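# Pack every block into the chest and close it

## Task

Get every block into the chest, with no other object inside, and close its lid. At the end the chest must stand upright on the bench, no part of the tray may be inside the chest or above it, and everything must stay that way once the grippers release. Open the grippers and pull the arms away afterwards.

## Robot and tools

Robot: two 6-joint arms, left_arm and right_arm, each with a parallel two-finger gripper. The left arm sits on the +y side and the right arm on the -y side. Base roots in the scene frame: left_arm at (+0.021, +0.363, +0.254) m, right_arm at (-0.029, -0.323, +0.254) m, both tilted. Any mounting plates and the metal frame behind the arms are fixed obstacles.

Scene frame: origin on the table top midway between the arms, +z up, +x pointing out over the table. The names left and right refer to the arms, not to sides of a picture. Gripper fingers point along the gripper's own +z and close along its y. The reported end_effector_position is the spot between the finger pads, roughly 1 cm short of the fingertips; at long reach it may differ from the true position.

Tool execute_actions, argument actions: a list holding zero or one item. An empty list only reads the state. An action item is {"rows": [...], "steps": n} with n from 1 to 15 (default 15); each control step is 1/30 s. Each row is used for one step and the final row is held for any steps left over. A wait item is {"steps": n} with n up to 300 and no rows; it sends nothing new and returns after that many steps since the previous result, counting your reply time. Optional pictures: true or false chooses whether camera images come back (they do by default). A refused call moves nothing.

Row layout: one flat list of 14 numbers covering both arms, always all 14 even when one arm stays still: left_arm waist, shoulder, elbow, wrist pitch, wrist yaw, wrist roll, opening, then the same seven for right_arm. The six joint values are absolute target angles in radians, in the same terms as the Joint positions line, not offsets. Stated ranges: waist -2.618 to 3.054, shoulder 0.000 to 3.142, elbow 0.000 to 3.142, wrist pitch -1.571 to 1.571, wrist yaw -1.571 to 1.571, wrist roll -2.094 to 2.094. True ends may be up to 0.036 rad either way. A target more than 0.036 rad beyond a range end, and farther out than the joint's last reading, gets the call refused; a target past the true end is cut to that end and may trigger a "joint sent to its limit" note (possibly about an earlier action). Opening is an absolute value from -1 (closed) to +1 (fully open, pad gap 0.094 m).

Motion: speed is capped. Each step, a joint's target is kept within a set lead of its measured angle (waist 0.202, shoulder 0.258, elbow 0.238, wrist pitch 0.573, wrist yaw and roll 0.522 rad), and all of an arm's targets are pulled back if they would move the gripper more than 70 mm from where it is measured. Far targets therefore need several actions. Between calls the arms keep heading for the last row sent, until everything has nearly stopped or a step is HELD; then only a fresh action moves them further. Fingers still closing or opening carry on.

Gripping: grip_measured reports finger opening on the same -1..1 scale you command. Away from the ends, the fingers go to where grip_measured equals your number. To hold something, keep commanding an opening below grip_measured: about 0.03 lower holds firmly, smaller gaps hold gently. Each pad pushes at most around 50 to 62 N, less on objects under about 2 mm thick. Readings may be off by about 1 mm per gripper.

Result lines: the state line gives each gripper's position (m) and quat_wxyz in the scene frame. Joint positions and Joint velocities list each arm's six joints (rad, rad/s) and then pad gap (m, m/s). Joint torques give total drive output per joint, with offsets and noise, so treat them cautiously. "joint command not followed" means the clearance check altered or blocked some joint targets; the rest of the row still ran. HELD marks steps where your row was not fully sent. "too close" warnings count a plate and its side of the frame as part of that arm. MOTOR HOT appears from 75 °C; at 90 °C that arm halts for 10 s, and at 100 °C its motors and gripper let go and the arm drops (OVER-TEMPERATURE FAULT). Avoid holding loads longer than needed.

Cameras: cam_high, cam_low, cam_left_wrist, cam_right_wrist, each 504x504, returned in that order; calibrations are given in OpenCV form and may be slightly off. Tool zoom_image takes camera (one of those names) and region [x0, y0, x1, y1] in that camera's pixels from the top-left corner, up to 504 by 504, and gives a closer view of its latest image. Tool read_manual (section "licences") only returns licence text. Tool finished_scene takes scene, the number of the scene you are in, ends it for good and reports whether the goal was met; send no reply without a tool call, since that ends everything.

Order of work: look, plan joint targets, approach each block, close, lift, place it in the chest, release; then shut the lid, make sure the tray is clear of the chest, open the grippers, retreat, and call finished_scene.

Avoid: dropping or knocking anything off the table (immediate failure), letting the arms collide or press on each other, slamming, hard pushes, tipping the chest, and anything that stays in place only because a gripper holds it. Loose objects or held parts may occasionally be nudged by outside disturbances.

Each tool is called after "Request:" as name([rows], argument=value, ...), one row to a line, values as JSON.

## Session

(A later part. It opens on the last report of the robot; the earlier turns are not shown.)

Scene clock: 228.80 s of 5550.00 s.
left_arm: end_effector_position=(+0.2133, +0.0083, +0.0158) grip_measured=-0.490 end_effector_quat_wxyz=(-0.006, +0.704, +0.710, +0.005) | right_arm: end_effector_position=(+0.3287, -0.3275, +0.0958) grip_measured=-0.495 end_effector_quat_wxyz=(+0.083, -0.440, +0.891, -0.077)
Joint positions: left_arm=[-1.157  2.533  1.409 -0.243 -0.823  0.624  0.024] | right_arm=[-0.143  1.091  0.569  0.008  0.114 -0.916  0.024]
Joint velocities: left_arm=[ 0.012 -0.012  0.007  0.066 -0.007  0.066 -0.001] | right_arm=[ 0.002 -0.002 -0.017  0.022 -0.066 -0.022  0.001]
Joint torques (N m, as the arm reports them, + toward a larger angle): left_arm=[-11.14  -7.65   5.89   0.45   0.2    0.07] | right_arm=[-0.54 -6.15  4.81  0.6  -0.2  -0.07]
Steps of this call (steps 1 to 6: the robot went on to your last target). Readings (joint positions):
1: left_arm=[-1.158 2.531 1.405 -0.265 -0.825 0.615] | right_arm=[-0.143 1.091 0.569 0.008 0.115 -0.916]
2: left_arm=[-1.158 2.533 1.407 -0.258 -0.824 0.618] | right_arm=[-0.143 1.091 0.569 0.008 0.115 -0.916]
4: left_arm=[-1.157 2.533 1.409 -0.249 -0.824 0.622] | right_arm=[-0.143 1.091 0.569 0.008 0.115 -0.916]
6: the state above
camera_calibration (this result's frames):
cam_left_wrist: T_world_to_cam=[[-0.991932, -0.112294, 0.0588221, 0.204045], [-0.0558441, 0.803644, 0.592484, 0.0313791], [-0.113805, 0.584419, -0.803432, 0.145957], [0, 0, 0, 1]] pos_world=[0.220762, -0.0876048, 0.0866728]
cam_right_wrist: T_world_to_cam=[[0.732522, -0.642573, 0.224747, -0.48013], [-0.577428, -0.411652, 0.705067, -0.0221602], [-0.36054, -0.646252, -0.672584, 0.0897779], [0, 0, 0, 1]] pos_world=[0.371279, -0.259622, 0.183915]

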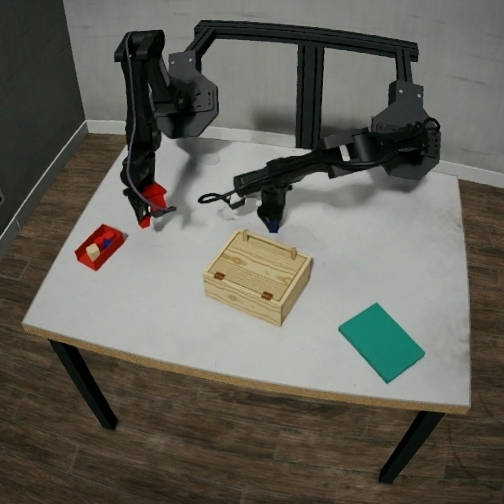

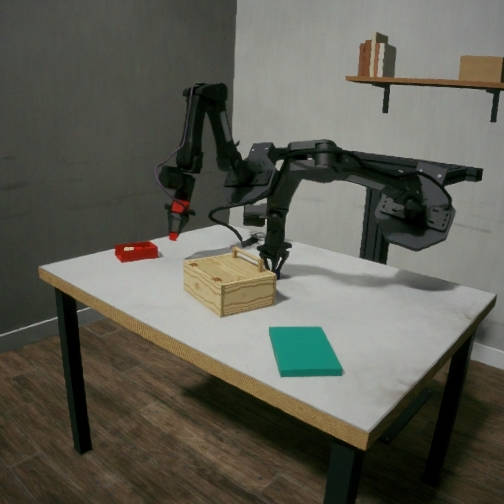

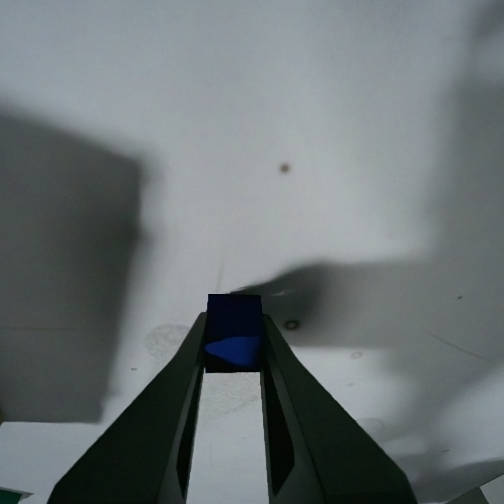

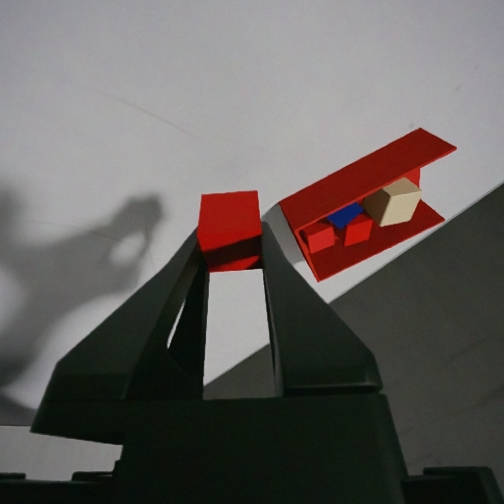

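Request:
execute_actions([
  {"rows":[[-1.172,2.547,1.44,-0.22,-0.81,0.635,-0.4,-0.15,1.08,0.58,0,0.1,-0.92,-0.52],[-1.172,2.547,1.44,-0.22,-0.81,0.635,-0.25,-0.15,1.08,0.58,0,0.1,-0.95,-0.52],[-1.18,2.54,1.44,-0.23,-0.81,0.635,-0.1,-0.15,1.08,0.58,0,0.1,-1.0,-0.52],[-1.19,2.525,1.44,-0.25,-0.82,0.62,0,-0.15,1.08,0.58,0,0.1,-1.05,-0.52],[-1.205,2.51,1.44,-0.28,-0.82,0.6,0,-0.15,1.08,0.58,0,0.1,-1.1,-0.52],[-1.22,2.49,1.44,-0.31,-0.83,0.58,0,-0.15,1.08,0.58,0,0.1,-1.15,-0.52],[-1.235,2.47,1.44,-0.34,-0.83,0.56,0,-0.15,1.08,0.58,0,0.1,-1.2,-0.52],[-1.25,2.45,1.44,-0.37,-0.83,0.55,0,-0.15,1.08,0.58,0,0.1,-1.25,-0.52],[-1.265,2.43,1.44,-0.4,-0.83,0.55,0,-0.15,1.08,0.58,0,0.1,-1.3,-0.52],[-1.28,2.4,1.43,-0.43,-0.83,0.55,0,-0.15,1.08,0.58,0,0.1,-1.35,-0.52],[-1.29,2.36,1.41,-0.46,-0.82,0.56,0,-0.15,1.08,0.58,0,0.1,-1.4,-0.52],[-1.3,2.31,1.39,-0.48,-0.8,0.58,0,-0.15,1.08,0.58,0,0.1,-1.43,-0.52],[-1.3,2.26,1.37,-0.5,-0.78,0.61,0,-0.15,1.08,0.58,0,0.1,-1.43,-0.52],[-1.3,2.2,1.35,-0.51,-0.75,0.65,0,-0.15,1.08,0.58,0,0.1,-1.43,-0.52],[-1.3,2.14,1.33,-0.52,-0.72,0.7,0,-0.15,1.08,0.58,0,0.1,-1.43,-0.52]]},
], pictures=false)

Request:
execute_actions([
  {"rows":[[-1.3,2.08,1.32,-0.52,-0.68,0.75,0,-0.15,1.08,0.58,0,0.1,-1.43,-0.52],[-1.29,2.03,1.32,-0.52,-0.63,0.81,0,-0.15,1.08,0.58,0,0.1,-1.43,-0.52],[-1.28,1.98,1.32,-0.52,-0.58,0.87,0,-0.15,1.08,0.58,0,0.1,-1.43,-0.52],[-1.26,1.94,1.32,-0.52,-0.53,0.93,0,-0.15,1.08,0.58,0,0.1,-1.43,-0.52],[-1.24,1.9,1.32,-0.52,-0.48,0.99,0.1,-0.15,1.08,0.58,0,0.1,-1.43,-0.52],[-1.21,1.87,1.32,-0.52,-0.43,1.05,0.1,-0.15,1.08,0.58,0,0.1,-1.43,-0.52],[-1.18,1.84,1.32,-0.52,-0.38,1.11,0.2,-0.15,1.08,0.58,0,0.1,-1.43,-0.52],[-1.15,1.82,1.32,-0.52,-0.33,1.17,0.2,-0.15,1.08,0.58,0,0.1,-1.43,-0.52],[-1.12,1.8,1.32,-0.52,-0.29,1.22,0.2,-0.15,1.08,0.58,0,0.1,-1.43,-0.52],[-1.09,1.79,1.32,-0.52,-0.25,1.27,0.2,-0.15,1.08,0.58,0,0.1,-1.43,-0.52],[-1.06,1.79,1.32,-0.52,-0.22,1.31,0.2,-0.15,1.08,0.58,0,0.1,-1.43,-0.52],[-1.03,1.79,1.32,-0.52,-0.19,1.34,0.2,-0.15,1.08,0.58,0,0.1,-1.43,-0.52],[-1.0,1.79,1.32,-0.52,-0.17,1.36,0.2,-0.15,1.08,0.58,0,0.1,-1.43,-0.52],[-0.98,1.79,1.32,-0.52,-0.16,1.365,0.2,-0.15,1.08,0.58,0,0.1,-1.43,-0.52],[-0.965,1.79,1.32,-0.52,-0.16,1.365,0.2,-0.15,1.08,0.58,0,0.1,-1.43,-0.52]]},
], pictures=false)

Request:
execute_actions([
  {"steps":10},
])

Scene clock: 255.07 s of 5550.00 s.
left_arm: end_effector_position=(+0.2429, -0.0045, +0.1124) grip_measured=-0.002 end_effector_quat_wxyz=(+0.037, +0.725, +0.686, -0.034) | right_arm: end_effector_position=(+0.3287, -0.3275, +0.0958) grip_measured=-0.495 end_effector_quat_wxyz=(+0.065, -0.617, +0.779, -0.093)
Joint positions: left_arm=[-1.283  2.286  1.373 -0.439 -0.787  0.613  0.047] | right_arm=[-0.143  1.091  0.569  0.008  0.114 -1.338  0.024]
Joint velocities: left_arm=[-0.232 -1.731 -0.447 -0.447  0.535  0.462  0.001] | right_arm=[ 0.002 -0.002 -0.007 -0.007 -0.051 -0.579 -0.001]
Joint torques (N m, as the arm reports them, + toward a larger angle): left_arm=[ -9.8  -12.64   3.13   0.34   0.     0.02] | right_arm=[-0.54 -6.2   4.79  0.66 -0.13  0.03]
Steps of this call (steps 1 to 30: the robot went on to your last target; steps 31 to 100: nothing new was sent; then 22.43 s passed at rest; steps 101 to 115: all 15 steps of this action). Readings (joint positions):
101: left_arm=[-1.157 2.533 1.409 -0.237 -0.823 0.629] | right_arm=[-0.143 1.091 0.569 0.008 0.114 -0.916]
102: left_arm=[-1.157 2.533 1.409 -0.237 -0.823 0.629] | right_arm=[-0.143 1.091 0.569 0.008 0.114 -0.921]
104: left_arm=[-1.157 2.533 1.409 -0.237 -0.823 0.629] | right_arm=[-0.143 1.091 0.569 0.008 0.114 -0.954]
108: left_arm=[-1.178 2.518 1.409 -0.286 -0.825 0.598] | right_arm=[-0.143 1.091 0.569 0.008 0.114 -1.085]
115: the state above

Scene clock: 255.57 s of 5550.00 s.
left_arm: end_effector_position=(+0.3904, +0.0551, +0.1762) grip_measured=+0.198 end_effector_quat_wxyz=(+0.165, +0.761, +0.596, -0.198) | right_arm: end_effector_position=(+0.3287, -0.3275, +0.0958) grip_measured=-0.495 end_effector_quat_wxyz=(+0.061, -0.649, +0.752, -0.096)
Joint positions: left_arm=[-0.983  1.789  1.344 -0.492 -0.284  1.248  0.056] | right_arm=[-0.143  1.091  0.569  0.008  0.114 -1.423  0.024]
Joint velocities: left_arm=[ 0.74  -0.012 -0.007 -0.125  0.52   0.769 -0.001] | right_arm=[ 0.012  0.002 -0.012 -0.007  0.007 -0.022 -0.002]
Joint torques (N m, as the arm reports them, + toward a larger angle): left_arm=[-9.39 -8.58  3.41  0.68  0.75  0.02] | right_arm=[-0.37 -6.21  4.73  0.67 -0.13 -0.03]
Steps of this call (steps 1 to 15: all 15 steps of this action). Readings (joint positions):
1: left_arm=[-1.288 2.224 1.359 -0.454 -0.767 0.638] | right_arm=[-0.143 1.091 0.569 0.008 0.114 -1.356]
2: left_arm=[-1.289 2.160 1.348 -0.468 -0.743 0.669] | right_arm=[-0.143 1.091 0.569 0.008 0.114 -1.370]
4: left_arm=[-1.281 2.042 1.344 -0.483 -0.683 0.748] | right_arm=[-0.143 1.091 0.569 0.008 0.114 -1.390]
8: left_arm=[-1.212 1.858 1.344 -0.484 -0.524 0.944] | right_arm=[-0.143 1.091 0.569 0.008 0.114 -1.412]
15: the state above

Scene clock: 255.90 s of 5550.00 s.
left_arm: end_effector_position=(+0.3886, +0.0586, +0.1700) grip_measured=+0.198 end_effector_quat_wxyz=(+0.174, +0.778, +0.562, -0.222) | right_arm: end_effector_position=(+0.3287, -0.3275, +0.0958) grip_measured=-0.495 end_effector_quat_wxyz=(+0.061, -0.650, +0.751, -0.096)
Joint positions: left_arm=[-0.94   1.789  1.344 -0.504 -0.199  1.348  0.056] | right_arm=[-0.143  1.091  0.569  0.008  0.114 -1.425  0.024]
Joint velocities: left_arm=[-0.002 -0.012  0.007  0.007  0.081  0.139 -0.001] | right_arm=[ 0.002 -0.002  0.007  0.022 -0.007 -0.022 -0.001]
Joint torques (N m, as the arm reports them, + toward a larger angle): left_arm=[-9.17 -8.86  3.28  0.46  0.66  0.05] | right_arm=[-0.49 -6.14  4.65  0.65 -0.14 -0.05]
Steps of this call (steps 1 to 10: the robot went on to your last target). Readings (joint positions):
1: left_arm=[-0.961 1.789 1.344 -0.497 -0.267 1.270] | right_arm=[-0.143 1.091 0.569 0.008 0.114 -1.423]
2: left_arm=[-0.946 1.789 1.344 -0.497 -0.255 1.288] | right_arm=[-0.143 1.091 0.569 0.008 0.114 -1.424]
4: left_arm=[-0.938 1.789 1.344 -0.501 -0.236 1.313] | right_arm=[-0.143 1.091 0.569 0.008 0.114 -1.424]
8: left_arm=[-0.940 1.789 1.344 -0.503 -0.205 1.341] | right_arm=[-0.143 1.091 0.569 0.008 0.114 -1.425]
10: the state above
camera_calibration (this result's frames):
cam_left_wrist: T_world_to_cam=[[-0.963617, 0.253586, 0.0844786, 0.337698], [0.258039, 0.965009, 0.0466217, -0.129202], [-0.0697, 0.0667243, -0.995334, 0.306306], [0, 0, 0, 1]] pos_world=[0.3801, 0.0186079, 0.282372]
cam_right_wrist: T_world_to_cam=[[0.951322, -0.189264, 0.243239, -0.405359], [-0.307964, -0.552991, 0.774183, -0.163636], [-0.0120161, -0.811406, -0.584359, -0.087314], [0, 0, 0, 1]] pos_world=[0.334184, -0.238057, 0.174261]

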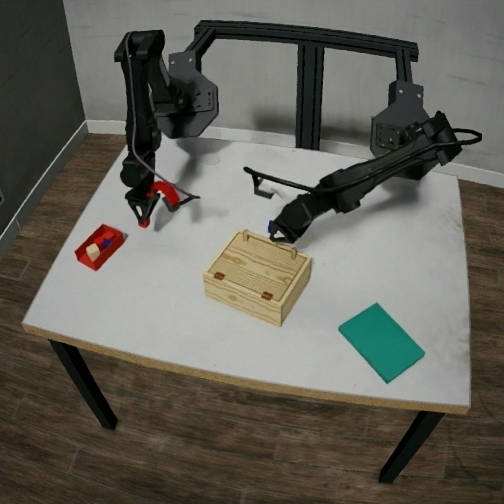

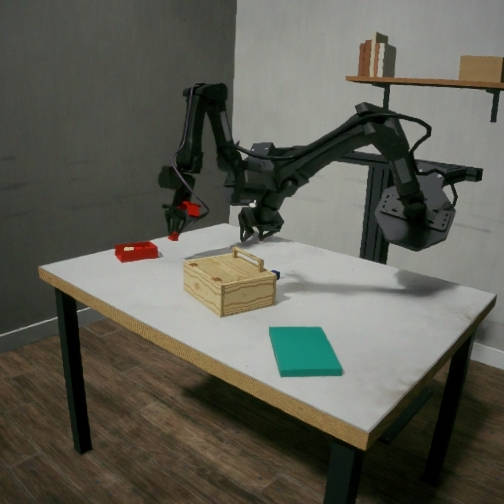

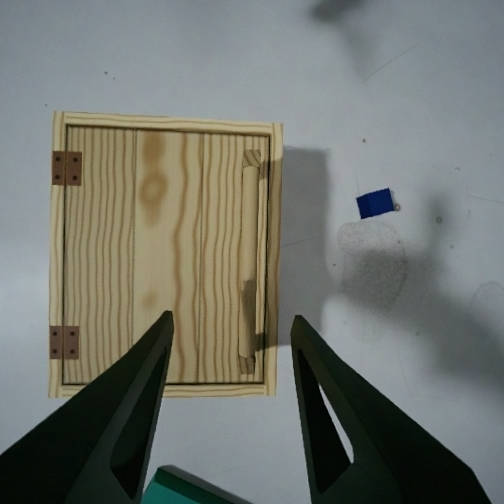

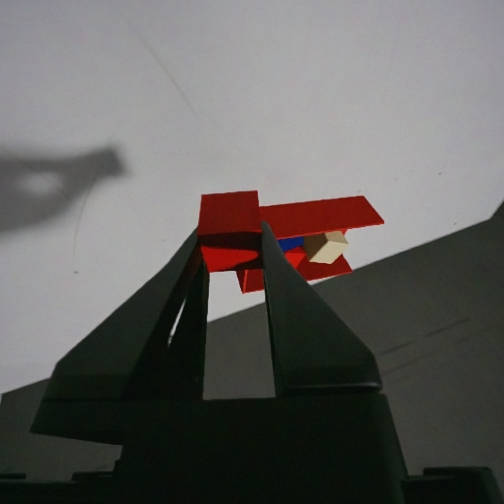

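Request:
execute_actions([
  {"rows":[[-0.94,1.81,1.31,-0.49,-0.15,1.37,0.2,-0.15,1.08,0.58,0,0.1,-1.43,-0.52],[-0.935,1.82,1.3,-0.47,-0.145,1.375,0.2,-0.15,1.08,0.58,0,0.1,-1.43,-0.52],[-0.93,1.83,1.29,-0.45,-0.14,1.38,0.2,-0.15,1.08,0.58,0,0.1,-1.43,-0.52],[-0.92,1.84,1.28,-0.43,-0.135,1.385,0.2,-0.15,1.08,0.58,0,0.1,-1.43,-0.52],[-0.91,1.85,1.275,-0.41,-0.13,1.39,0.2,-0.15,1.08,0.58,0,0.1,-1.43,-0.52],[-0.9,1.86,1.27,-0.39,-0.12,1.395,0.2,-0.15,1.08,0.58,0,0.1,-1.43,-0.52],[-0.89,1.87,1.265,-0.37,-0.11,1.4,0.2,-0.15,1.08,0.58,0,0.1,-1.43,-0.52],[-0.88,1.88,1.26,-0.35,-0.1,1.405,0.2,-0.15,1.08,0.58,0,0.1,-1.43,-0.52],[-0.87,1.89,1.255,-0.33,-0.095,1.41,0.2,-0.15,1.08,0.58,0,0.1,-1.43,-0.52],[-0.86,1.9,1.25,-0.31,-0.09,1.41,0.2,-0.15,1.08,0.58,0,0.1,-1.43,-0.52],[-0.85,1.907,1.247,-0.29,-0.085,1.41,0.2,-0.15,1.08,0.58,0,0.1,-1.43,-0.52],[-0.842,1.913,1.245,-0.275,-0.08,1.41,0.2,-0.15,1.08,0.58,0,0.1,-1.43,-0.52],[-0.836,1.918,1.245,-0.265,-0.08,1.41,0.2,-0.15,1.08,0.58,0,0.1,-1.43,-0.52],[-0.832,1.922,1.245,-0.265,-0.08,1.41,0.2,-0.15,1.08,0.58,0,0.1,-1.43,-0.52],[-0.829,1.925,1.245,-0.265,-0.08,1.41,0.2,-0.15,1.08,0.58,0,0.1,-1.43,-0.52]]},
], pictures=false)

Request:
execute_actions([
  {"steps":10},
])

Request:
zoom_image(camera="cam_low", region=[180,200,320,320])

Scene clock: 281.07 s of 5550.00 s.
left_arm: end_effector_position=(+0.3623, +0.0618, +0.0970) grip_measured=+0.198 end_effector_quat_wxyz=(+0.151, +0.772, +0.569, -0.240) | right_arm: end_effector_position=(+0.3287, -0.3275, +0.0958) grip_measured=-0.495 end_effector_quat_wxyz=(+0.061, -0.651, +0.751, -0.096)
Joint positions: left_arm=[-0.827  1.917  1.262 -0.327 -0.121  1.399  0.056] | right_arm=[-0.143  1.091  0.569  0.008  0.114 -1.426  0.024]
Joint velocities: left_arm=[ 0.188  0.125 -0.022  0.3    0.037  0.037  0.001] | right_arm=[ 0.002  0.012 -0.007  0.007 -0.051 -0.022 -0.   ]
Joint torques (N m, as the arm reports them, + toward a larger angle): left_arm=[-8.23 -9.53  2.87  0.74  0.77  0.05] | right_arm=[-0.54 -6.12  4.75  0.65 -0.15 -0.08]
Steps of this call (steps 1 to 30: the robot went on to your last target; steps 31 to 100: nothing new was sent; then 21.33 s passed at rest; steps 101 to 115: all 15 steps of this action). Readings (joint positions):
101: left_arm=[-0.940 1.789 1.344 -0.504 -0.186 1.360] | right_arm=[-0.143 1.091 0.569 0.008 0.114 -1.426]
102: left_arm=[-0.939 1.790 1.341 -0.499 -0.183 1.362] | right_arm=[-0.143 1.091 0.569 0.008 0.114 -1.426]
104: left_arm=[-0.933 1.797 1.329 -0.477 -0.175 1.367] | right_arm=[-0.143 1.091 0.569 0.008 0.114 -1.426]
108: left_arm=[-0.899 1.843 1.297 -0.422 -0.152 1.382] | right_arm=[-0.143 1.091 0.569 0.008 0.114 -1.426]
115: the state above

Scene clock: 281.40 s of 5550.00 s.
left_arm: end_effector_position=(+0.3712, +0.0570, +0.0966) grip_measured=+0.198 end_effector_quat_wxyz=(+0.171, +0.765, +0.574, -0.236) | right_arm: end_effector_position=(+0.3287, -0.3275, +0.0958) grip_measured=-0.495 end_effector_quat_wxyz=(+0.061, -0.651, +0.751, -0.096)
Joint positions: left_arm=[-0.822  1.92   1.261 -0.282 -0.108  1.403  0.056] | right_arm=[-0.143  1.091  0.569  0.008  0.114 -1.426  0.024]
Joint velocities: left_arm=[-0.002 -0.002 -0.012  0.095 -0.007  0.007  0.   ] | right_arm=[-0.012 -0.007 -0.012 -0.066  0.022 -0.051  0.   ]
Joint torques (N m, as the arm reports them, + toward a larger angle): left_arm=[-7.77 -9.11  2.94  0.63  0.71  0.07] | right_arm=[-0.49 -6.16  4.86  0.65 -0.14 -0.07]
Steps of this call (steps 1 to 10: the robot went on to your last target). Readings (joint positions):
1: left_arm=[-0.822 1.920 1.261 -0.321 -0.115 1.401] | right_arm=[-0.143 1.091 0.569 0.008 0.114 -1.426]
2: left_arm=[-0.822 1.920 1.261 -0.316 -0.112 1.402] | right_arm=[-0.143 1.091 0.569 0.008 0.114 -1.426]
4: left_arm=[-0.822 1.920 1.261 -0.300 -0.110 1.402] | right_arm=[-0.143 1.091 0.569 0.008 0.114 -1.426]
8: left_arm=[-0.822 1.920 1.261 -0.285 -0.109 1.403] | right_arm=[-0.143 1.091 0.569 0.008 0.114 -1.426]
10: the state above
camera_calibration (this result's frames):
cam_left_wrist: T_world_to_cam=[[-0.96672, 0.227846, 0.116358, 0.32715], [0.232587, 0.97215, 0.0287601, -0.109028], [-0.106564, 0.0548662, -0.992791, 0.246213], [0, 0, 0, 1]] pos_world=[0.367859, 0.0179432, 0.209507]
cam_right_wrist: T_world_to_cam=[[0.951474, -0.188517, 0.243224, -0.405163], [-0.307515, -0.553092, 0.774289, -0.163827], [-0.0114417, -0.811511, -0.584225, -0.0875501], [0, 0, 0, 1]] pos_world=[0.334121, -0.23804, 0.174246]

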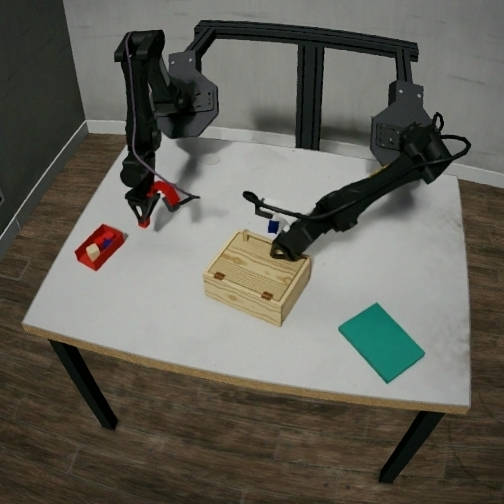

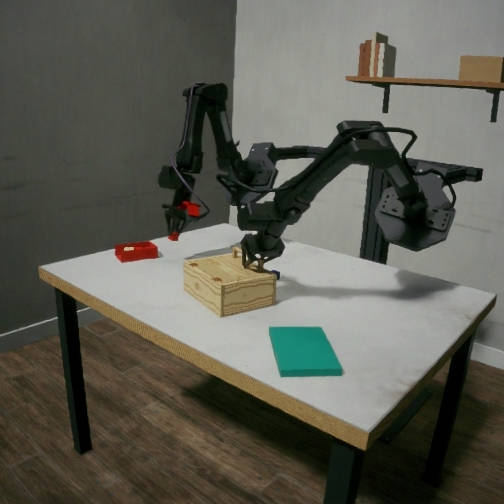

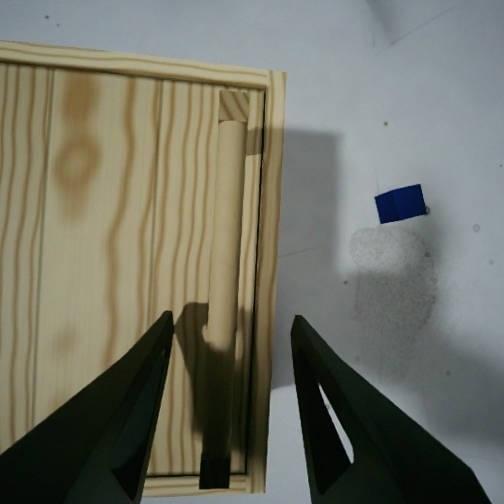

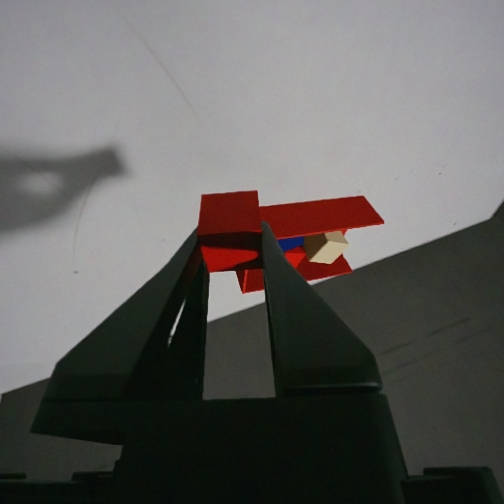

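Region (180, 200, 320, 320) of cam_low's 504x504 image, scaled by 3.600, with more detail than that image has; it fills the top 432 rows of this view, and the rest is white.

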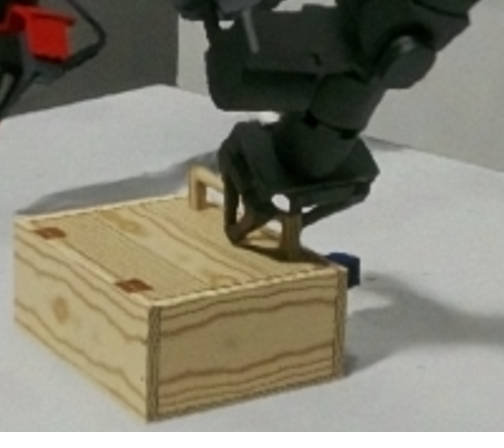

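Request:
execute_actions([
  {"rows":[[-0.829,1.92,1.27,-0.265,-0.08,1.41,0,-0.15,1.08,0.58,0,0.1,-1.43,-0.52],[-0.829,1.915,1.285,-0.265,-0.08,1.41,-0.2,-0.15,1.08,0.58,0,0.1,-1.43,-0.52],[-0.829,1.915,1.295,-0.265,-0.08,1.41,-0.4,-0.15,1.08,0.58,0,0.1,-1.43,-0.52],[-0.829,1.915,1.295,-0.265,-0.08,1.41,-0.55,-0.15,1.08,0.58,0,0.1,-1.43,-0.52],[-0.829,1.915,1.295,-0.265,-0.08,1.41,-0.65,-0.15,1.08,0.58,0,0.1,-1.43,-0.52],[-0.829,1.915,1.295,-0.265,-0.08,1.41,-0.72,-0.15,1.08,0.58,0,0.1,-1.43,-0.52],[-0.829,1.915,1.295,-0.265,-0.08,1.41,-0.77,-0.15,1.08,0.58,0,0.1,-1.43,-0.52],[-0.829,1.915,1.295,-0.265,-0.08,1.41,-0.82,-0.15,1.08,0.58,0,0.1,-1.43,-0.52]],"steps":13},
], pictures=false)

Request:
execute_actions([
  {"rows":[[-0.845,1.918,1.29,-0.245,-0.1,1.39,-0.82,-0.15,1.08,0.58,0,0.1,-1.43,-0.52],[-0.855,1.922,1.285,-0.225,-0.11,1.37,-0.82,-0.15,1.08,0.58,0,0.1,-1.43,-0.52],[-0.863,1.927,1.28,-0.205,-0.12,1.35,-0.82,-0.15,1.08,0.58,0,0.1,-1.43,-0.52],[-0.871,1.932,1.275,-0.185,-0.13,1.33,-0.82,-0.15,1.08,0.58,0,0.1,-1.43,-0.52],[-0.879,1.937,1.27,-0.165,-0.14,1.31,-0.82,-0.15,1.08,0.58,0,0.1,-1.43,-0.52],[-0.887,1.942,1.266,-0.145,-0.15,1.29,-0.82,-0.15,1.08,0.58,0,0.1,-1.43,-0.52],[-0.895,1.947,1.262,-0.125,-0.16,1.27,-0.82,-0.15,1.08,0.58,0,0.1,-1.43,-0.52],[-0.903,1.952,1.258,-0.105,-0.17,1.25,-0.82,-0.15,1.08,0.58,0,0.1,-1.43,-0.52],[-0.911,1.957,1.254,-0.085,-0.18,1.23,-0.82,-0.15,1.08,0.58,0,0.1,-1.43,-0.52],[-0.919,1.962,1.25,-0.063,-0.19,1.21,-0.82,-0.15,1.08,0.58,0,0.1,-1.43,-0.52],[-0.927,1.967,1.246,-0.04,-0.2,1.19,-0.82,-0.15,1.08,0.58,0,0.1,-1.43,-0.52],[-0.934,1.972,1.242,-0.018,-0.21,1.17,-0.82,-0.15,1.08,0.58,0,0.1,-1.43,-0.52],[-0.94,1.977,1.238,0.005,-0.22,1.15,-0.82,-0.15,1.08,0.58,0,0.1,-1.43,-0.52],[-0.945,1.982,1.234,0.025,-0.23,1.13,-0.82,-0.15,1.08,0.58,0,0.1,-1.43,-0.52],[-0.95,1.987,1.23,0.045,-0.24,1.11,-0.82,-0.15,1.08,0.58,0,0.1,-1.43,-0.52]]},
], pictures=false)

Request:
execute_actions([
  {"steps":12},
])

Scene clock: 302.47 s of 5550.00 s.
left_arm: end_effector_position=(+0.3750, +0.0551, +0.0971) grip_measured=-0.807 end_effector_quat_wxyz=(+0.178, +0.763, +0.576, -0.233) | right_arm: end_effector_position=(+0.3287, -0.3275, +0.0958) grip_measured=-0.495 end_effector_quat_wxyz=(+0.061, -0.651, +0.751, -0.096)
Joint positions: left_arm=[-0.822  1.92   1.261 -0.265 -0.107  1.404  0.009] | right_arm=[-0.143  1.091  0.569  0.008  0.114 -1.426  0.024]
Joint velocities: left_arm=[-0.002  0.012  0.007 -0.051 -0.022 -0.007  0.   ] | right_arm=[-0.007 -0.007  0.002  0.037  0.007 -0.051 -0.   ]
Joint torques (N m, as the arm reports them, + toward a larger angle): left_arm=[ -7.75 -10.18   7.32   0.55   0.7    0.05] | right_arm=[-0.4  -6.06  4.66  0.64 -0.16 -0.03]
Steps of this call (steps 1 to 30: the robot went on to your last target; steps 31 to 100: nothing new was sent; then 17.30 s passed at rest; steps 101 to 113: all 13 steps of this action). Readings (joint positions):
101: left_arm=[-0.822 1.920 1.261 -0.278 -0.107 1.404] | right_arm=[-0.143 1.091 0.569 0.008 0.114 -1.426]
102: left_arm=[-0.822 1.920 1.261 -0.278 -0.107 1.404] | right_arm=[-0.143 1.091 0.569 0.008 0.114 -1.426]
104: left_arm=[-0.822 1.920 1.261 -0.278 -0.107 1.404] | right_arm=[-0.143 1.091 0.569 0.008 0.114 -1.426]
108: left_arm=[-0.822 1.920 1.261 -0.266 -0.107 1.404] | right_arm=[-0.143 1.091 0.569 0.008 0.114 -1.426]
113: the state above

Scene clock: 302.97 s of 5550.00 s.
left_arm: end_effector_position=(+0.3872, +0.0190, +0.1037) grip_measured=-0.807 end_effector_quat_wxyz=(+0.207, +0.699, +0.655, -0.199) | right_arm: end_effector_position=(+0.3287, -0.3275, +0.0958) grip_measured=-0.495 end_effector_quat_wxyz=(+0.061, -0.651, +0.751, -0.096)
Joint positions: left_arm=[-0.905  1.974  1.259 -0.084 -0.215  1.194  0.009] | right_arm=[-0.143  1.091  0.569  0.008  0.114 -1.426  0.024]
Joint velocities: left_arm=[-0.173  0.134 -0.105  0.652 -0.271 -0.535  0.001] | right_arm=[-0.007 -0.017  0.002  0.007 -0.037  0.037  0.001]
Joint torques (N m, as the arm reports them, + toward a larger angle): left_arm=[-10.75  -9.15   2.63   1.09   0.51  -0.02] | right_arm=[-0.5  -6.1   4.78  0.63 -0.15 -0.04]
Steps of this call (steps 1 to 15: all 15 steps of this action). Readings (joint positions):
1: left_arm=[-0.822 1.920 1.261 -0.264 -0.107 1.403] | right_arm=[-0.143 1.091 0.569 0.008 0.114 -1.426]
2: left_arm=[-0.822 1.920 1.261 -0.264 -0.109 1.399] | right_arm=[-0.143 1.091 0.569 0.008 0.114 -1.426]
4: left_arm=[-0.827 1.920 1.261 -0.258 -0.117 1.385] | right_arm=[-0.143 1.091 0.569 0.008 0.114 -1.426]
8: left_arm=[-0.852 1.933 1.261 -0.212 -0.151 1.327] | right_arm=[-0.143 1.091 0.569 0.008 0.114 -1.426]
15: the state above

Scene clock: 303.37 s of 5550.00 s.
left_arm: end_effector_position=(+0.3912, +0.0133, +0.1033) grip_measured=-0.807 end_effector_quat_wxyz=(+0.216, +0.669, +0.685, -0.190) | right_arm: end_effector_position=(+0.3287, -0.3275, +0.0958) grip_measured=-0.495 end_effector_quat_wxyz=(+0.061, -0.651, +0.751, -0.096)
Joint positions: left_arm=[-0.918  1.986  1.244 -0.014 -0.245  1.121  0.009] | right_arm=[-0.143  1.091  0.569  0.008  0.114 -1.426  0.024]
Joint velocities: left_arm=[-0.002 -0.002 -0.007  0.022  0.007 -0.051 -0.   ] | right_arm=[-0.007 -0.012 -0.002  0.007 -0.007  0.022  0.001]
Joint torques (N m, as the arm reports them, + toward a larger angle): left_arm=[-10.71  -9.47   3.29   1.48   0.41  -0.05] | right_arm=[-0.54 -6.27  4.72  0.68 -0.14 -0.04]
Steps of this call (steps 1 to 12: the robot went on to your last target). Readings (joint positions):
1: left_arm=[-0.910 1.979 1.255 -0.064 -0.223 1.177] | right_arm=[-0.143 1.091 0.569 0.008 0.114 -1.426]
2: left_arm=[-0.914 1.982 1.252 -0.050 -0.229 1.164] | right_arm=[-0.143 1.091 0.569 0.008 0.114 -1.426]
4: left_arm=[-0.917 1.986 1.247 -0.033 -0.236 1.146] | right_arm=[-0.143 1.091 0.569 0.008 0.114 -1.426]
8: left_arm=[-0.918 1.986 1.244 -0.020 -0.242 1.129] | right_arm=[-0.143 1.091 0.569 0.008 0.114 -1.426]
12: the state above
camera_calibration (this result's frames):
cam_left_wrist: T_world_to_cam=[[-0.993273, -0.0859987, 0.0775493, 0.374224], [-0.0835842, 0.995925, 0.0338667, 0.0514463], [-0.0801457, 0.0271569, -0.996413, 0.247801], [0, 0, 0, 1]] pos_world=[0.395867, -0.0257833, 0.216149]
cam_right_wrist: T_world_to_cam=[[0.951474, -0.188517, 0.243224, -0.405163], [-0.307515, -0.553092, 0.774289, -0.163827], [-0.0114417, -0.811511, -0.584225, -0.0875501], [0, 0, 0, 1]] pos_world=[0.334121, -0.23804, 0.174246]

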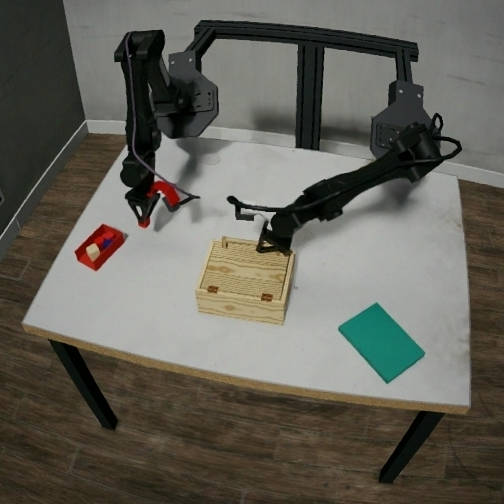

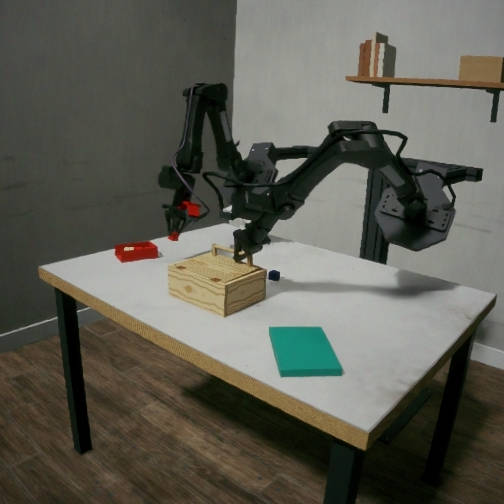

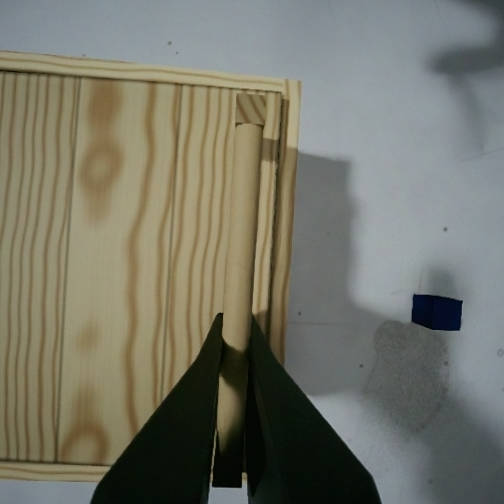

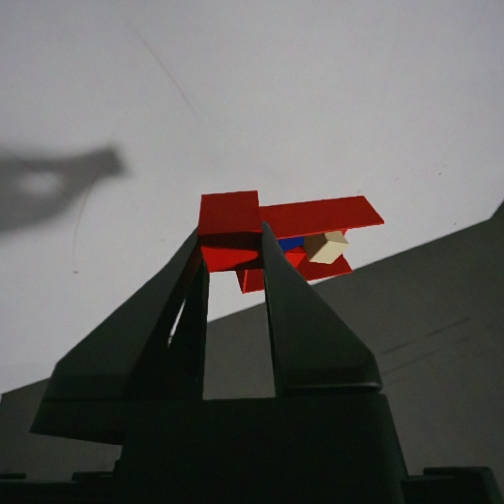

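Request:
execute_actions([
  {"rows":[[-0.954,1.97,1.25,0.02,-0.245,1.11,-0.82,-0.15,1.08,0.58,0,0.1,-1.43,-0.52],[-0.958,1.96,1.27,0,-0.25,1.11,-0.82,-0.15,1.08,0.58,0,0.1,-1.43,-0.52],[-0.963,1.952,1.28,-0.01,-0.253,1.105,-0.82,-0.15,1.08,0.58,0,0.1,-1.43,-0.52],[-0.968,1.945,1.285,-0.02,-0.256,1.1,-0.82,-0.15,1.08,0.58,0,0.1,-1.43,-0.52],[-0.973,1.938,1.29,-0.03,-0.26,1.1,-0.82,-0.15,1.08,0.58,0,0.1,-1.43,-0.52],[-0.978,1.931,1.295,-0.04,-0.263,1.095,-0.82,-0.15,1.08,0.58,0,0.1,-1.43,-0.52],[-0.983,1.924,1.3,-0.05,-0.266,1.09,-0.82,-0.15,1.08,0.58,0,0.1,-1.43,-0.52],[-0.988,1.917,1.305,-0.06,-0.27,1.09,-0.82,-0.15,1.08,0.58,0,0.1,-1.43,-0.52],[-0.993,1.91,1.31,-0.07,-0.273,1.085,-0.82,-0.15,1.08,0.58,0,0.1,-1.43,-0.52],[-0.998,1.903,1.317,-0.08,-0.276,1.08,-0.82,-0.15,1.08,0.58,0,0.1,-1.43,-0.52],[-1.003,1.896,1.324,-0.09,-0.28,1.08,-0.82,-0.15,1.08,0.58,0,0.1,-1.43,-0.52],[-1.008,1.889,1.332,-0.105,-0.283,1.075,-0.82,-0.15,1.08,0.58,0,0.1,-1.43,-0.52],[-1.013,1.882,1.34,-0.12,-0.286,1.07,-0.82,-0.15,1.08,0.58,0,0.1,-1.43,-0.52],[-1.018,1.875,1.35,-0.135,-0.29,1.07,-0.82,-0.15,1.08,0.58,0,0.1,-1.43,-0.52],[-1.023,1.868,1.36,-0.15,-0.293,1.065,-0.82,-0.15,1.08,0.58,0,0.1,-1.43,-0.52]]},
], pictures=false)

Request:
execute_actions([
  {"rows":[[-1.026,1.864,1.375,-0.168,-0.295,1.065,-0.82,-0.13,1.08,0.59,0.03,0.09,-1.43,-0.52],[-1.029,1.86,1.39,-0.186,-0.296,1.06,-0.82,-0.1,1.08,0.6,0.06,0.08,-1.43,-0.52],[-1.032,1.857,1.405,-0.204,-0.297,1.06,-0.82,-0.07,1.08,0.6,0.08,0.07,-1.43,-0.52],[-1.035,1.854,1.42,-0.222,-0.298,1.06,-0.82,-0.04,1.08,0.6,0.1,0.06,-1.43,-0.52],[-1.037,1.852,1.435,-0.24,-0.299,1.055,-0.82,-0.01,1.08,0.6,0.12,0.05,-1.43,-0.52],[-1.039,1.85,1.45,-0.258,-0.3,1.055,-0.82,0.02,1.08,0.6,0.14,0.04,-1.43,-0.52],[-1.041,1.85,1.465,-0.276,-0.3,1.055,-0.82,0.05,1.08,0.6,0.15,0.03,-1.43,-0.52],[-1.043,1.85,1.48,-0.294,-0.3,1.05,-0.82,0.08,1.08,0.6,0.16,0.02,-1.43,-0.52],[-1.045,1.85,1.495,-0.312,-0.3,1.05,-0.82,0.1,1.08,0.6,0.17,0.01,-1.43,-0.52],[-1.045,1.852,1.51,-0.33,-0.3,1.05,-0.82,0.1,1.08,0.6,0.18,0,-1.43,-0.52],[-1.045,1.855,1.525,-0.348,-0.3,1.05,-0.82,0.1,1.08,0.6,0.18,0,-1.43,-0.52],[-1.045,1.859,1.54,-0.366,-0.3,1.05,-0.82,0.1,1.08,0.6,0.18,0,-1.43,-0.52],[-1.045,1.863,1.555,-0.384,-0.3,1.05,-0.82,0.1,1.08,0.6,0.18,0,-1.43,-0.52],[-1.044,1.867,1.57,-0.4,-0.3,1.05,-0.82,0.1,1.08,0.6,0.18,0,-1.43,-0.52],[-1.043,1.871,1.585,-0.414,-0.3,1.05,-0.82,0.1,1.08,0.6,0.18,0,-1.43,-0.52]]},
], pictures=false)

Request:
execute_actions([
  {"rows":[[-1.042,1.875,1.6,-0.427,-0.3,1.05,-0.82,0.12,1.08,0.6,0.19,0,-1.43,-0.52],[-1.041,1.879,1.615,-0.44,-0.3,1.05,-0.82,0.15,1.08,0.6,0.2,0,-1.43,-0.52],[-1.04,1.883,1.63,-0.452,-0.3,1.055,-0.82,0.18,1.08,0.6,0.21,0,-1.43,-0.52],[-1.038,1.887,1.645,-0.464,-0.3,1.055,-0.82,0.21,1.09,0.6,0.22,0,-1.43,-0.52],[-1.036,1.891,1.66,-0.476,-0.295,1.06,-0.82,0.24,1.1,0.6,0.23,0,-1.43,-0.52],[-1.034,1.895,1.675,-0.488,-0.295,1.06,-0.82,0.27,1.11,0.6,0.24,0,-1.43,-0.52],[-1.032,1.899,1.69,-0.5,-0.29,1.065,-0.82,0.3,1.12,0.6,0.25,0,-1.43,-0.52],[-1.03,1.903,1.705,-0.512,-0.29,1.065,-0.82,0.33,1.13,0.6,0.26,0,-1.43,-0.52],[-1.028,1.907,1.72,-0.524,-0.285,1.07,-0.82,0.36,1.14,0.6,0.27,0,-1.43,-0.52],[-1.026,1.911,1.735,-0.536,-0.285,1.07,-0.82,0.39,1.16,0.6,0.28,0,-1.43,-0.52],[-1.024,1.915,1.75,-0.546,-0.28,1.07,-0.82,0.42,1.18,0.6,0.29,0,-1.43,-0.52],[-1.022,1.919,1.76,-0.553,-0.28,1.07,-0.82,0.44,1.2,0.6,0.3,0,-1.43,-0.52]],"steps":15},
], pictures=false)

Request:
execute_actions([
  {"steps":8},
])

Scene clock: 348.40 s of 5550.00 s.
left_arm: end_effector_position=(+0.4065, +0.0121, +0.1402) grip_measured=-0.807 end_effector_quat_wxyz=(+0.218, +0.665, +0.690, -0.184) | right_arm: end_effector_position=(+0.3287, -0.3275, +0.0958) grip_measured=-0.495 end_effector_quat_wxyz=(+0.061, -0.651, +0.751, -0.096)
Joint positions: left_arm=[-0.972  1.923  1.298 -0.129 -0.297  1.076  0.009] | right_arm=[-0.143  1.091  0.569  0.008  0.114 -1.426  0.024]
Joint velocities: left_arm=[-0.149 -0.222  0.261 -0.432 -0.095 -0.125  0.001] | right_arm=[-0.002 -0.002 -0.007 -0.051 -0.007 -0.066  0.001]
Joint torques (N m, as the arm reports them, + toward a larger angle): left_arm=[-11.56 -13.4    9.07   1.32   0.58   0.  ] | right_arm=[-0.46 -6.13  4.8   0.66 -0.11 -0.07]
Steps of this call (steps 1 to 30: the robot went on to your last target; steps 31 to 100: nothing new was sent; then 41.20 s passed at rest; steps 101 to 115: all 15 steps of this action). Readings (joint positions):
101: left_arm=[-0.918 1.986 1.244 -0.011 -0.246 1.116] | right_arm=[-0.143 1.091 0.569 0.008 0.114 -1.426]
102: left_arm=[-0.918 1.986 1.244 -0.011 -0.247 1.116] | right_arm=[-0.143 1.091 0.569 0.008 0.114 -1.426]
104: left_arm=[-0.922 1.986 1.244 -0.014 -0.254 1.112] | right_arm=[-0.143 1.091 0.569 0.008 0.114 -1.426]
108: left_arm=[-0.935 1.973 1.250 -0.041 -0.271 1.098] | right_arm=[-0.143 1.091 0.569 0.008 0.114 -1.426]
115: the state above

Scene clock: 348.90 s of 5550.00 s.
left_arm: end_effector_position=(+0.4448, +0.0156, +0.1839) grip_measured=-0.807 end_effector_quat_wxyz=(+0.210, +0.664, +0.693, -0.186) | right_arm: end_effector_position=(+0.3549, -0.2262, +0.1164) grip_measured=-0.495 end_effector_quat_wxyz=(-0.208, +0.687, -0.696, +0.034)
Joint positions: left_arm=[-0.999  1.896  1.509 -0.389 -0.319  1.043  0.009] | right_arm=[ 0.09   1.091  0.569  0.151  0.028 -1.426  0.024]
Joint velocities: left_arm=[-0.007  0.007  0.422 -0.564  0.007 -0.037 -0.001] | right_arm=[-0.002 -0.002  0.007  0.139 -0.081  0.007  0.001]
Joint torques (N m, as the arm reports them, + toward a larger angle): left_arm=[-11.88 -12.06  10.19   1.44   0.54   0.06] | right_arm=[ 1.87 -6.05  6.5   1.09 -0.35 -0.04]
Steps of this call (steps 1 to 15: all 15 steps of this action). Readings (joint positions):
1: left_arm=[-0.977 1.916 1.309 -0.144 -0.301 1.073] | right_arm=[-0.143 1.091 0.569 0.009 0.113 -1.426]
2: left_arm=[-0.981 1.911 1.321 -0.160 -0.305 1.069] | right_arm=[-0.139 1.091 0.569 0.013 0.113 -1.426]
4: left_arm=[-0.987 1.902 1.349 -0.194 -0.310 1.063] | right_arm=[-0.102 1.091 0.569 0.032 0.109 -1.426]
8: left_arm=[-0.994 1.897 1.408 -0.264 -0.317 1.052] | right_arm=[0.019 1.091 0.569 0.090 0.077 -1.426]
15: the state above

Scene clock: 349.40 s of 5550.00 s.
left_arm: end_effector_position=(+0.4810, +0.0184, +0.2105) grip_measured=-0.807 end_effector_quat_wxyz=(+0.214, +0.664, +0.692, -0.184) | right_arm: end_effector_position=(+0.3256, -0.1003, +0.1419) grip_measured=-0.495 end_effector_quat_wxyz=(-0.307, +0.726, -0.611, -0.075)
Joint positions: left_arm=[-0.999  1.921  1.712 -0.558 -0.319  1.048  0.009] | right_arm=[ 0.426  1.197  0.58   0.265  0.015 -1.427  0.024]
Joint velocities: left_arm=[-0.007  0.022  0.051 -0.081 -0.022 -0.022 -0.   ] | right_arm=[ 0.095  0.208  0.007  0.037  0.022 -0.066 -0.001]
Joint torques (N m, as the arm reports them, + toward a larger angle): left_arm=[-10.2  -10.43  10.13   1.11   0.79   0.2 ] | right_arm=[ 3.   -5.87  5.49  1.41 -0.42 -0.03]
Steps of this call (steps 1 to 15: all 15 steps of this action). Readings (joint positions):
1: left_arm=[-0.999 1.896 1.523 -0.405 -0.319 1.043] | right_arm=[0.092 1.091 0.569 0.155 0.027 -1.426]
2: left_arm=[-0.999 1.896 1.538 -0.420 -0.319 1.043] | right_arm=[0.101 1.091 0.569 0.160 0.028 -1.426]
4: left_arm=[-0.999 1.896 1.568 -0.450 -0.319 1.043] | right_arm=[0.145 1.091 0.569 0.173 0.028 -1.426]
8: left_arm=[-0.999 1.900 1.630 -0.503 -0.319 1.044] | right_arm=[0.267 1.106 0.573 0.209 0.024 -1.426]
15: the state above

Scene clock: 349.67 s of 5550.00 s.
left_arm: end_effector_position=(+0.4799, +0.0185, +0.2099) grip_measured=-0.807 end_effector_quat_wxyz=(+0.212, +0.666, +0.691, -0.185) | right_arm: end_effector_position=(+0.3274, -0.0990, +0.1421) grip_measured=-0.495 end_effector_quat_wxyz=(-0.311, +0.724, -0.611, -0.073)
Joint positions: left_arm=[-0.999  1.923  1.713 -0.564 -0.318  1.049  0.009] | right_arm=[ 0.428  1.202  0.58   0.28   0.015 -1.427  0.024]
Joint velocities: left_arm=[-0.022 -0.017 -0.007  0.022  0.022  0.007 -0.001] | right_arm=[-0.007 -0.012 -0.002  0.066 -0.022  0.051 -0.001]
Joint torques (N m, as the arm reports them, + toward a larger angle): left_arm=[-10.18 -10.53  10.31   1.03   0.78   0.21] | right_arm=[ 3.28 -5.27  5.61  1.19 -0.44 -0.02]
Steps of this call (steps 1 to 8: the robot went on to your last target). Readings (joint positions):
1: left_arm=[-0.999 1.922 1.712 -0.561 -0.319 1.048] | right_arm=[0.428 1.201 0.580 0.265 0.015 -1.427]
2: left_arm=[-0.999 1.922 1.713 -0.563 -0.319 1.048] | right_arm=[0.428 1.202 0.580 0.266 0.015 -1.427]
4: left_arm=[-0.999 1.923 1.713 -0.563 -0.318 1.049] | right_arm=[0.428 1.202 0.580 0.272 0.015 -1.427]
8: the state above
camera_calibration (this result's frames):
cam_left_wrist: T_world_to_cam=[[-0.991792, -0.100703, 0.078785, 0.453725], [-0.0971628, 0.994131, 0.0475613, 0.0537838], [-0.0831122, 0.039516, -0.995756, 0.362057], [0, 0, 0, 1]] pos_world=[0.485318, -0.0220835, 0.322216]
cam_right_wrist: T_world_to_cam=[[0.937127, 0.00289379, 0.348978, -0.363543], [-0.111467, -0.945105, 0.307166, -0.110328], [0.33071, -0.326753, -0.885361, 0.10369], [0, 0, 0, 1]] pos_world=[0.294097, -0.0693384, 0.25256]

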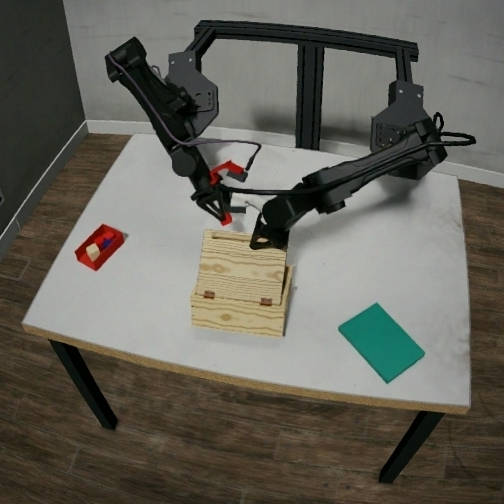

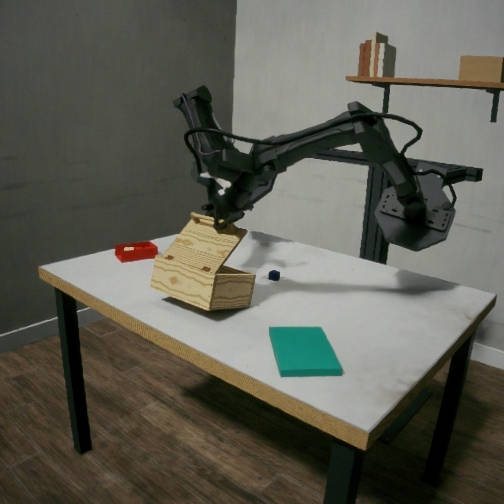

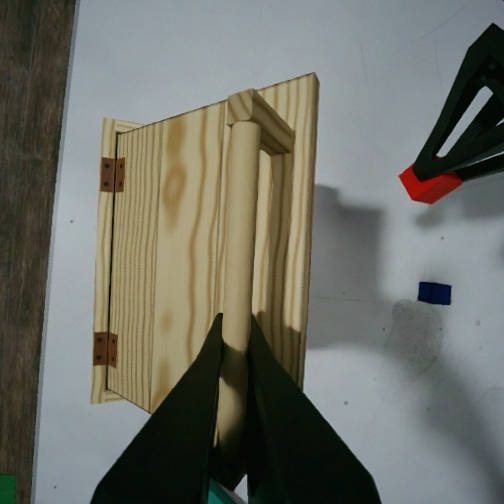

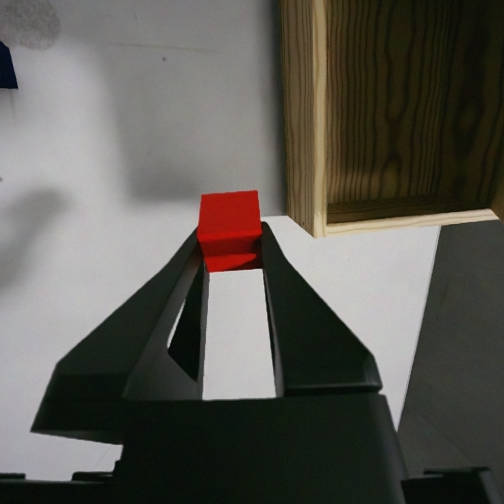

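Request:
execute_actions([
  {"rows":[[-1.02,1.923,1.768,-0.566,-0.272,1.06,-0.82,0.41,1.18,0.59,0.27,0,-1.43,-0.52],[-1.017,1.928,1.777,-0.58,-0.263,1.05,-0.82,0.38,1.16,0.58,0.24,0,-1.43,-0.52],[-1.015,1.932,1.785,-0.594,-0.255,1.04,-0.82,0.35,1.14,0.57,0.21,0,-1.43,-0.52],[-1.012,1.937,1.794,-0.607,-0.247,1.03,-0.82,0.32,1.12,0.56,0.18,0,-1.43,-0.52],[-1.01,1.941,1.802,-0.621,-0.238,1.022,-0.82,0.29,1.1,0.55,0.15,0,-1.43,-0.52],[-1.008,1.946,1.811,-0.634,-0.23,1.014,-0.82,0.26,1.08,0.54,0.12,0,-1.43,-0.52],[-1.005,1.95,1.819,-0.648,-0.222,1.005,-0.82,0.23,1.06,0.53,0.1,0,-1.43,-0.52],[-1.003,1.955,1.828,-0.661,-0.213,0.997,-0.82,0.2,1.04,0.52,0.08,0,-1.43,-0.52],[-1.0,1.96,1.836,-0.675,-0.205,0.988,-0.82,0.17,1.02,0.51,0.06,0,-1.43,-0.52],[-0.998,1.964,1.845,-0.688,-0.197,0.98,-0.82,0.14,1.0,0.5,0.05,0,-1.43,-0.52],[-0.996,1.969,1.853,-0.702,-0.188,0.971,-0.82,0.12,1.0,0.5,0.05,0,-1.43,-0.52],[-0.993,1.973,1.862,-0.716,-0.18,0.963,-0.82,0.1,1.0,0.5,0.05,0,-1.43,-0.52],[-0.991,1.978,1.87,-0.729,-0.172,0.954,-0.82,0.1,1.0,0.5,0.05,0,-1.43,-0.52],[-0.988,1.982,1.879,-0.743,-0.163,0.946,-0.82,0.1,1.0,0.5,0.05,0,-1.43,-0.52],[-0.986,1.987,1.887,-0.756,-0.155,0.937,-0.82,0.1,1.0,0.5,0.05,0,-1.43,-0.52]]},
], pictures=false)

Request:
execute_actions([
  {"rows":[[-0.984,1.991,1.896,-0.77,-0.147,0.929,-0.82,0.1,1.0,0.5,0.05,0,-1.43,-0.52],[-0.981,1.996,1.904,-0.784,-0.138,0.92,-0.82,0.1,1.0,0.5,0.05,0,-1.43,-0.52],[-0.979,2.0,1.913,-0.797,-0.13,0.912,-0.82,0.1,1.0,0.5,0.05,0,-1.43,-0.52],[-0.976,2.005,1.921,-0.811,-0.122,0.903,-0.82,0.1,1.0,0.5,0.05,0,-1.43,-0.52],[-0.974,2.01,1.93,-0.824,-0.113,0.895,-0.82,0.1,1.0,0.5,0.05,0,-1.43,-0.52],[-0.972,2.014,1.938,-0.838,-0.105,0.886,-0.82,0.1,1.0,0.5,0.05,0,-1.43,-0.52],[-0.969,2.019,1.947,-0.851,-0.097,0.878,-0.82,0.1,1.0,0.5,0.05,0,-1.43,-0.52],[-0.967,2.023,1.955,-0.865,-0.088,0.869,-0.82,0.1,1.0,0.5,0.05,0,-1.43,-0.52],[-0.964,2.028,1.964,-0.879,-0.08,0.861,-0.82,0.1,1.0,0.5,0.05,0,-1.43,-0.52],[-0.962,2.032,1.972,-0.892,-0.072,0.852,-0.82,0.1,1.0,0.5,0.05,0,-1.43,-0.52],[-0.96,2.037,1.981,-0.906,-0.063,0.844,-0.82,0.1,1.0,0.5,0.05,0,-1.43,-0.52],[-0.957,2.041,1.989,-0.919,-0.055,0.835,-0.82,0.1,1.0,0.5,0.05,0,-1.43,-0.52],[-0.955,2.046,1.998,-0.933,-0.047,0.827,-0.82,0.1,1.0,0.5,0.05,0,-1.43,-0.52],[-0.952,2.05,2.006,-0.946,-0.038,0.818,-0.82,0.1,1.0,0.5,0.05,0,-1.43,-0.52],[-0.95,2.055,2.015,-0.96,-0.03,0.81,-0.82,0.1,1.0,0.5,0.05,0,-1.43,-0.52]]},
], pictures=false)

Request:
execute_actions([
  {"steps":10},
])

Scene clock: 392.53 s of 5550.00 s.
left_arm: end_effector_position=(+0.4821, +0.0191, +0.2055) grip_measured=-0.807 end_effector_quat_wxyz=(+0.179, +0.644, +0.709, -0.226) | right_arm: end_effector_position=(+0.3282, -0.2241, +0.1217) grip_measured=-0.495 end_effector_quat_wxyz=(-0.197, +0.695, -0.692, +0.010)
Joint positions: left_arm=[-0.967  1.976  1.834 -0.695 -0.244  0.97   0.009] | right_arm=[ 0.106  1.017  0.513  0.085  0.015 -1.427  0.024]
Joint velocities: left_arm=[ 0.076  0.115  0.261 -0.3    0.139 -0.227 -0.001] | right_arm=[-0.056  0.002 -0.027 -0.212  0.007 -0.066 -0.001]
Joint torques (N m, as the arm reports them, + toward a larger angle): left_arm=[-10.32 -10.3    9.42   0.66   1.05   0.02] | right_arm=[ 0.41 -6.3   3.42  0.95 -0.3  -0.02]
Steps of this call (steps 1 to 30: the robot went on to your last target; steps 31 to 100: nothing new was sent; then 39.03 s passed at rest; steps 101 to 115: all 15 steps of this action). Readings (joint positions):
101: left_arm=[-0.999 1.923 1.713 -0.565 -0.318 1.049] | right_arm=[0.426 1.202 0.580 0.283 0.015 -1.427]
102: left_arm=[-0.999 1.924 1.716 -0.570 -0.315 1.048] | right_arm=[0.418 1.200 0.580 0.278 0.013 -1.427]
104: left_arm=[-0.997 1.931 1.733 -0.588 -0.309 1.042] | right_arm=[0.377 1.179 0.578 0.250 0.010 -1.427]
108: left_arm=[-0.986 1.947 1.771 -0.623 -0.288 1.021] | right_arm=[0.252 1.094 0.554 0.178 0.011 -1.427]
115: the state above

Scene clock: 393.03 s of 5550.00 s.
left_arm: end_effector_position=(+0.4611, +0.0197, +0.1985) grip_measured=-0.807 end_effector_quat_wxyz=(+0.104, +0.610, +0.726, -0.298) | right_arm: end_effector_position=(+0.3219, -0.2249, +0.1195) grip_measured=-0.495 end_effector_quat_wxyz=(-0.187, +0.697, -0.692, +0.003)
Joint positions: left_arm=[-0.932  2.048  1.959 -0.888 -0.115  0.842  0.009] | right_arm=[ 0.106  1.017  0.511  0.061  0.015 -1.427  0.024]
Joint velocities: left_arm=[ 0.061  0.11   0.247 -0.344  0.242 -0.242  0.   ] | right_arm=[-0.002 -0.012  0.002 -0.125  0.007 -0.022 -0.   ]
Joint torques (N m, as the arm reports them, + toward a larger angle): left_arm=[-10.42 -11.33   9.57   0.37   0.95   0.01] | right_arm=[ 0.28 -5.91  3.38  0.77 -0.31 -0.06]
Steps of this call (steps 1 to 15: all 15 steps of this action). Readings (joint positions):
1: left_arm=[-0.964 1.981 1.843 -0.707 -0.236 0.961] | right_arm=[0.106 1.017 0.512 0.079 0.015 -1.427]
2: left_arm=[-0.962 1.985 1.852 -0.719 -0.229 0.953] | right_arm=[0.106 1.017 0.511 0.074 0.015 -1.427]
4: left_arm=[-0.958 1.994 1.869 -0.744 -0.213 0.936] | right_arm=[0.106 1.017 0.511 0.068 0.015 -1.427]
8: left_arm=[-0.948 2.014 1.901 -0.796 -0.179 0.902] | right_arm=[0.106 1.017 0.511 0.063 0.015 -1.427]
15: the state above

Scene clock: 393.37 s of 5550.00 s.
left_arm: end_effector_position=(+0.4538, +0.0211, +0.1995) grip_measured=-0.807 end_effector_quat_wxyz=(+0.085, +0.601, +0.729, -0.316) | right_arm: end_effector_position=(+0.3219, -0.2249, +0.1195) grip_measured=-0.495 end_effector_quat_wxyz=(-0.187, +0.697, -0.692, +0.003)
Joint positions: left_arm=[-0.927  2.056  1.974 -0.93  -0.081  0.811  0.009] | right_arm=[ 0.106  1.017  0.511  0.061  0.015 -1.427  0.024]
Joint velocities: left_arm=[-0.002 -0.007  0.007 -0.051 -0.037 -0.037 -0.001] | right_arm=[-0.002  0.002 -0.002 -0.007 -0.022  0.007 -0.001]
Joint torques (N m, as the arm reports them, + toward a larger angle): left_arm=[-10.52 -11.27   9.48   0.19   0.97   0.01] | right_arm=[ 0.28 -6.04  3.23  0.72 -0.33 -0.01]
Steps of this call (steps 1 to 10: the robot went on to your last target). Readings (joint positions):
1: left_arm=[-0.930 2.052 1.966 -0.898 -0.107 0.835] | right_arm=[0.106 1.017 0.511 0.061 0.015 -1.427]
2: left_arm=[-0.929 2.054 1.970 -0.906 -0.101 0.829] | right_arm=[0.106 1.017 0.511 0.061 0.015 -1.427]
4: left_arm=[-0.927 2.056 1.972 -0.916 -0.092 0.821] | right_arm=[0.106 1.017 0.511 0.061 0.015 -1.427]
8: left_arm=[-0.927 2.056 1.974 -0.928 -0.083 0.813] | right_arm=[0.106 1.017 0.511 0.061 0.015 -1.427]
10: the state above
camera_calibration (this result's frames):
cam_left_wrist: T_world_to_cam=[[-0.881264, -0.129963, 0.454403, 0.30451], [-0.113516, 0.991509, 0.0634281, 0.0534837], [-0.458789, 0.00431491, -0.888535, 0.499299], [0, 0, 0, 1]] pos_world=[0.503498, -0.015609, 0.301882]
cam_right_wrist: T_world_to_cam=[[0.959724, -0.0861993, 0.267395, -0.367646], [-0.227589, -0.796575, 0.560064, -0.182411], [0.164723, -0.598363, -0.78411, 0.0246026], [0, 0, 0, 1]] pos_world=[0.307271, -0.162274, 0.21976]

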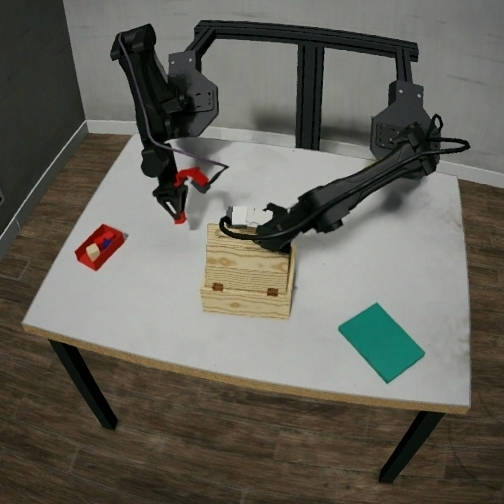

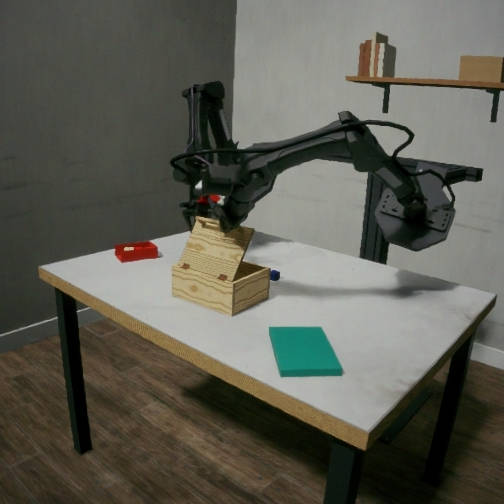

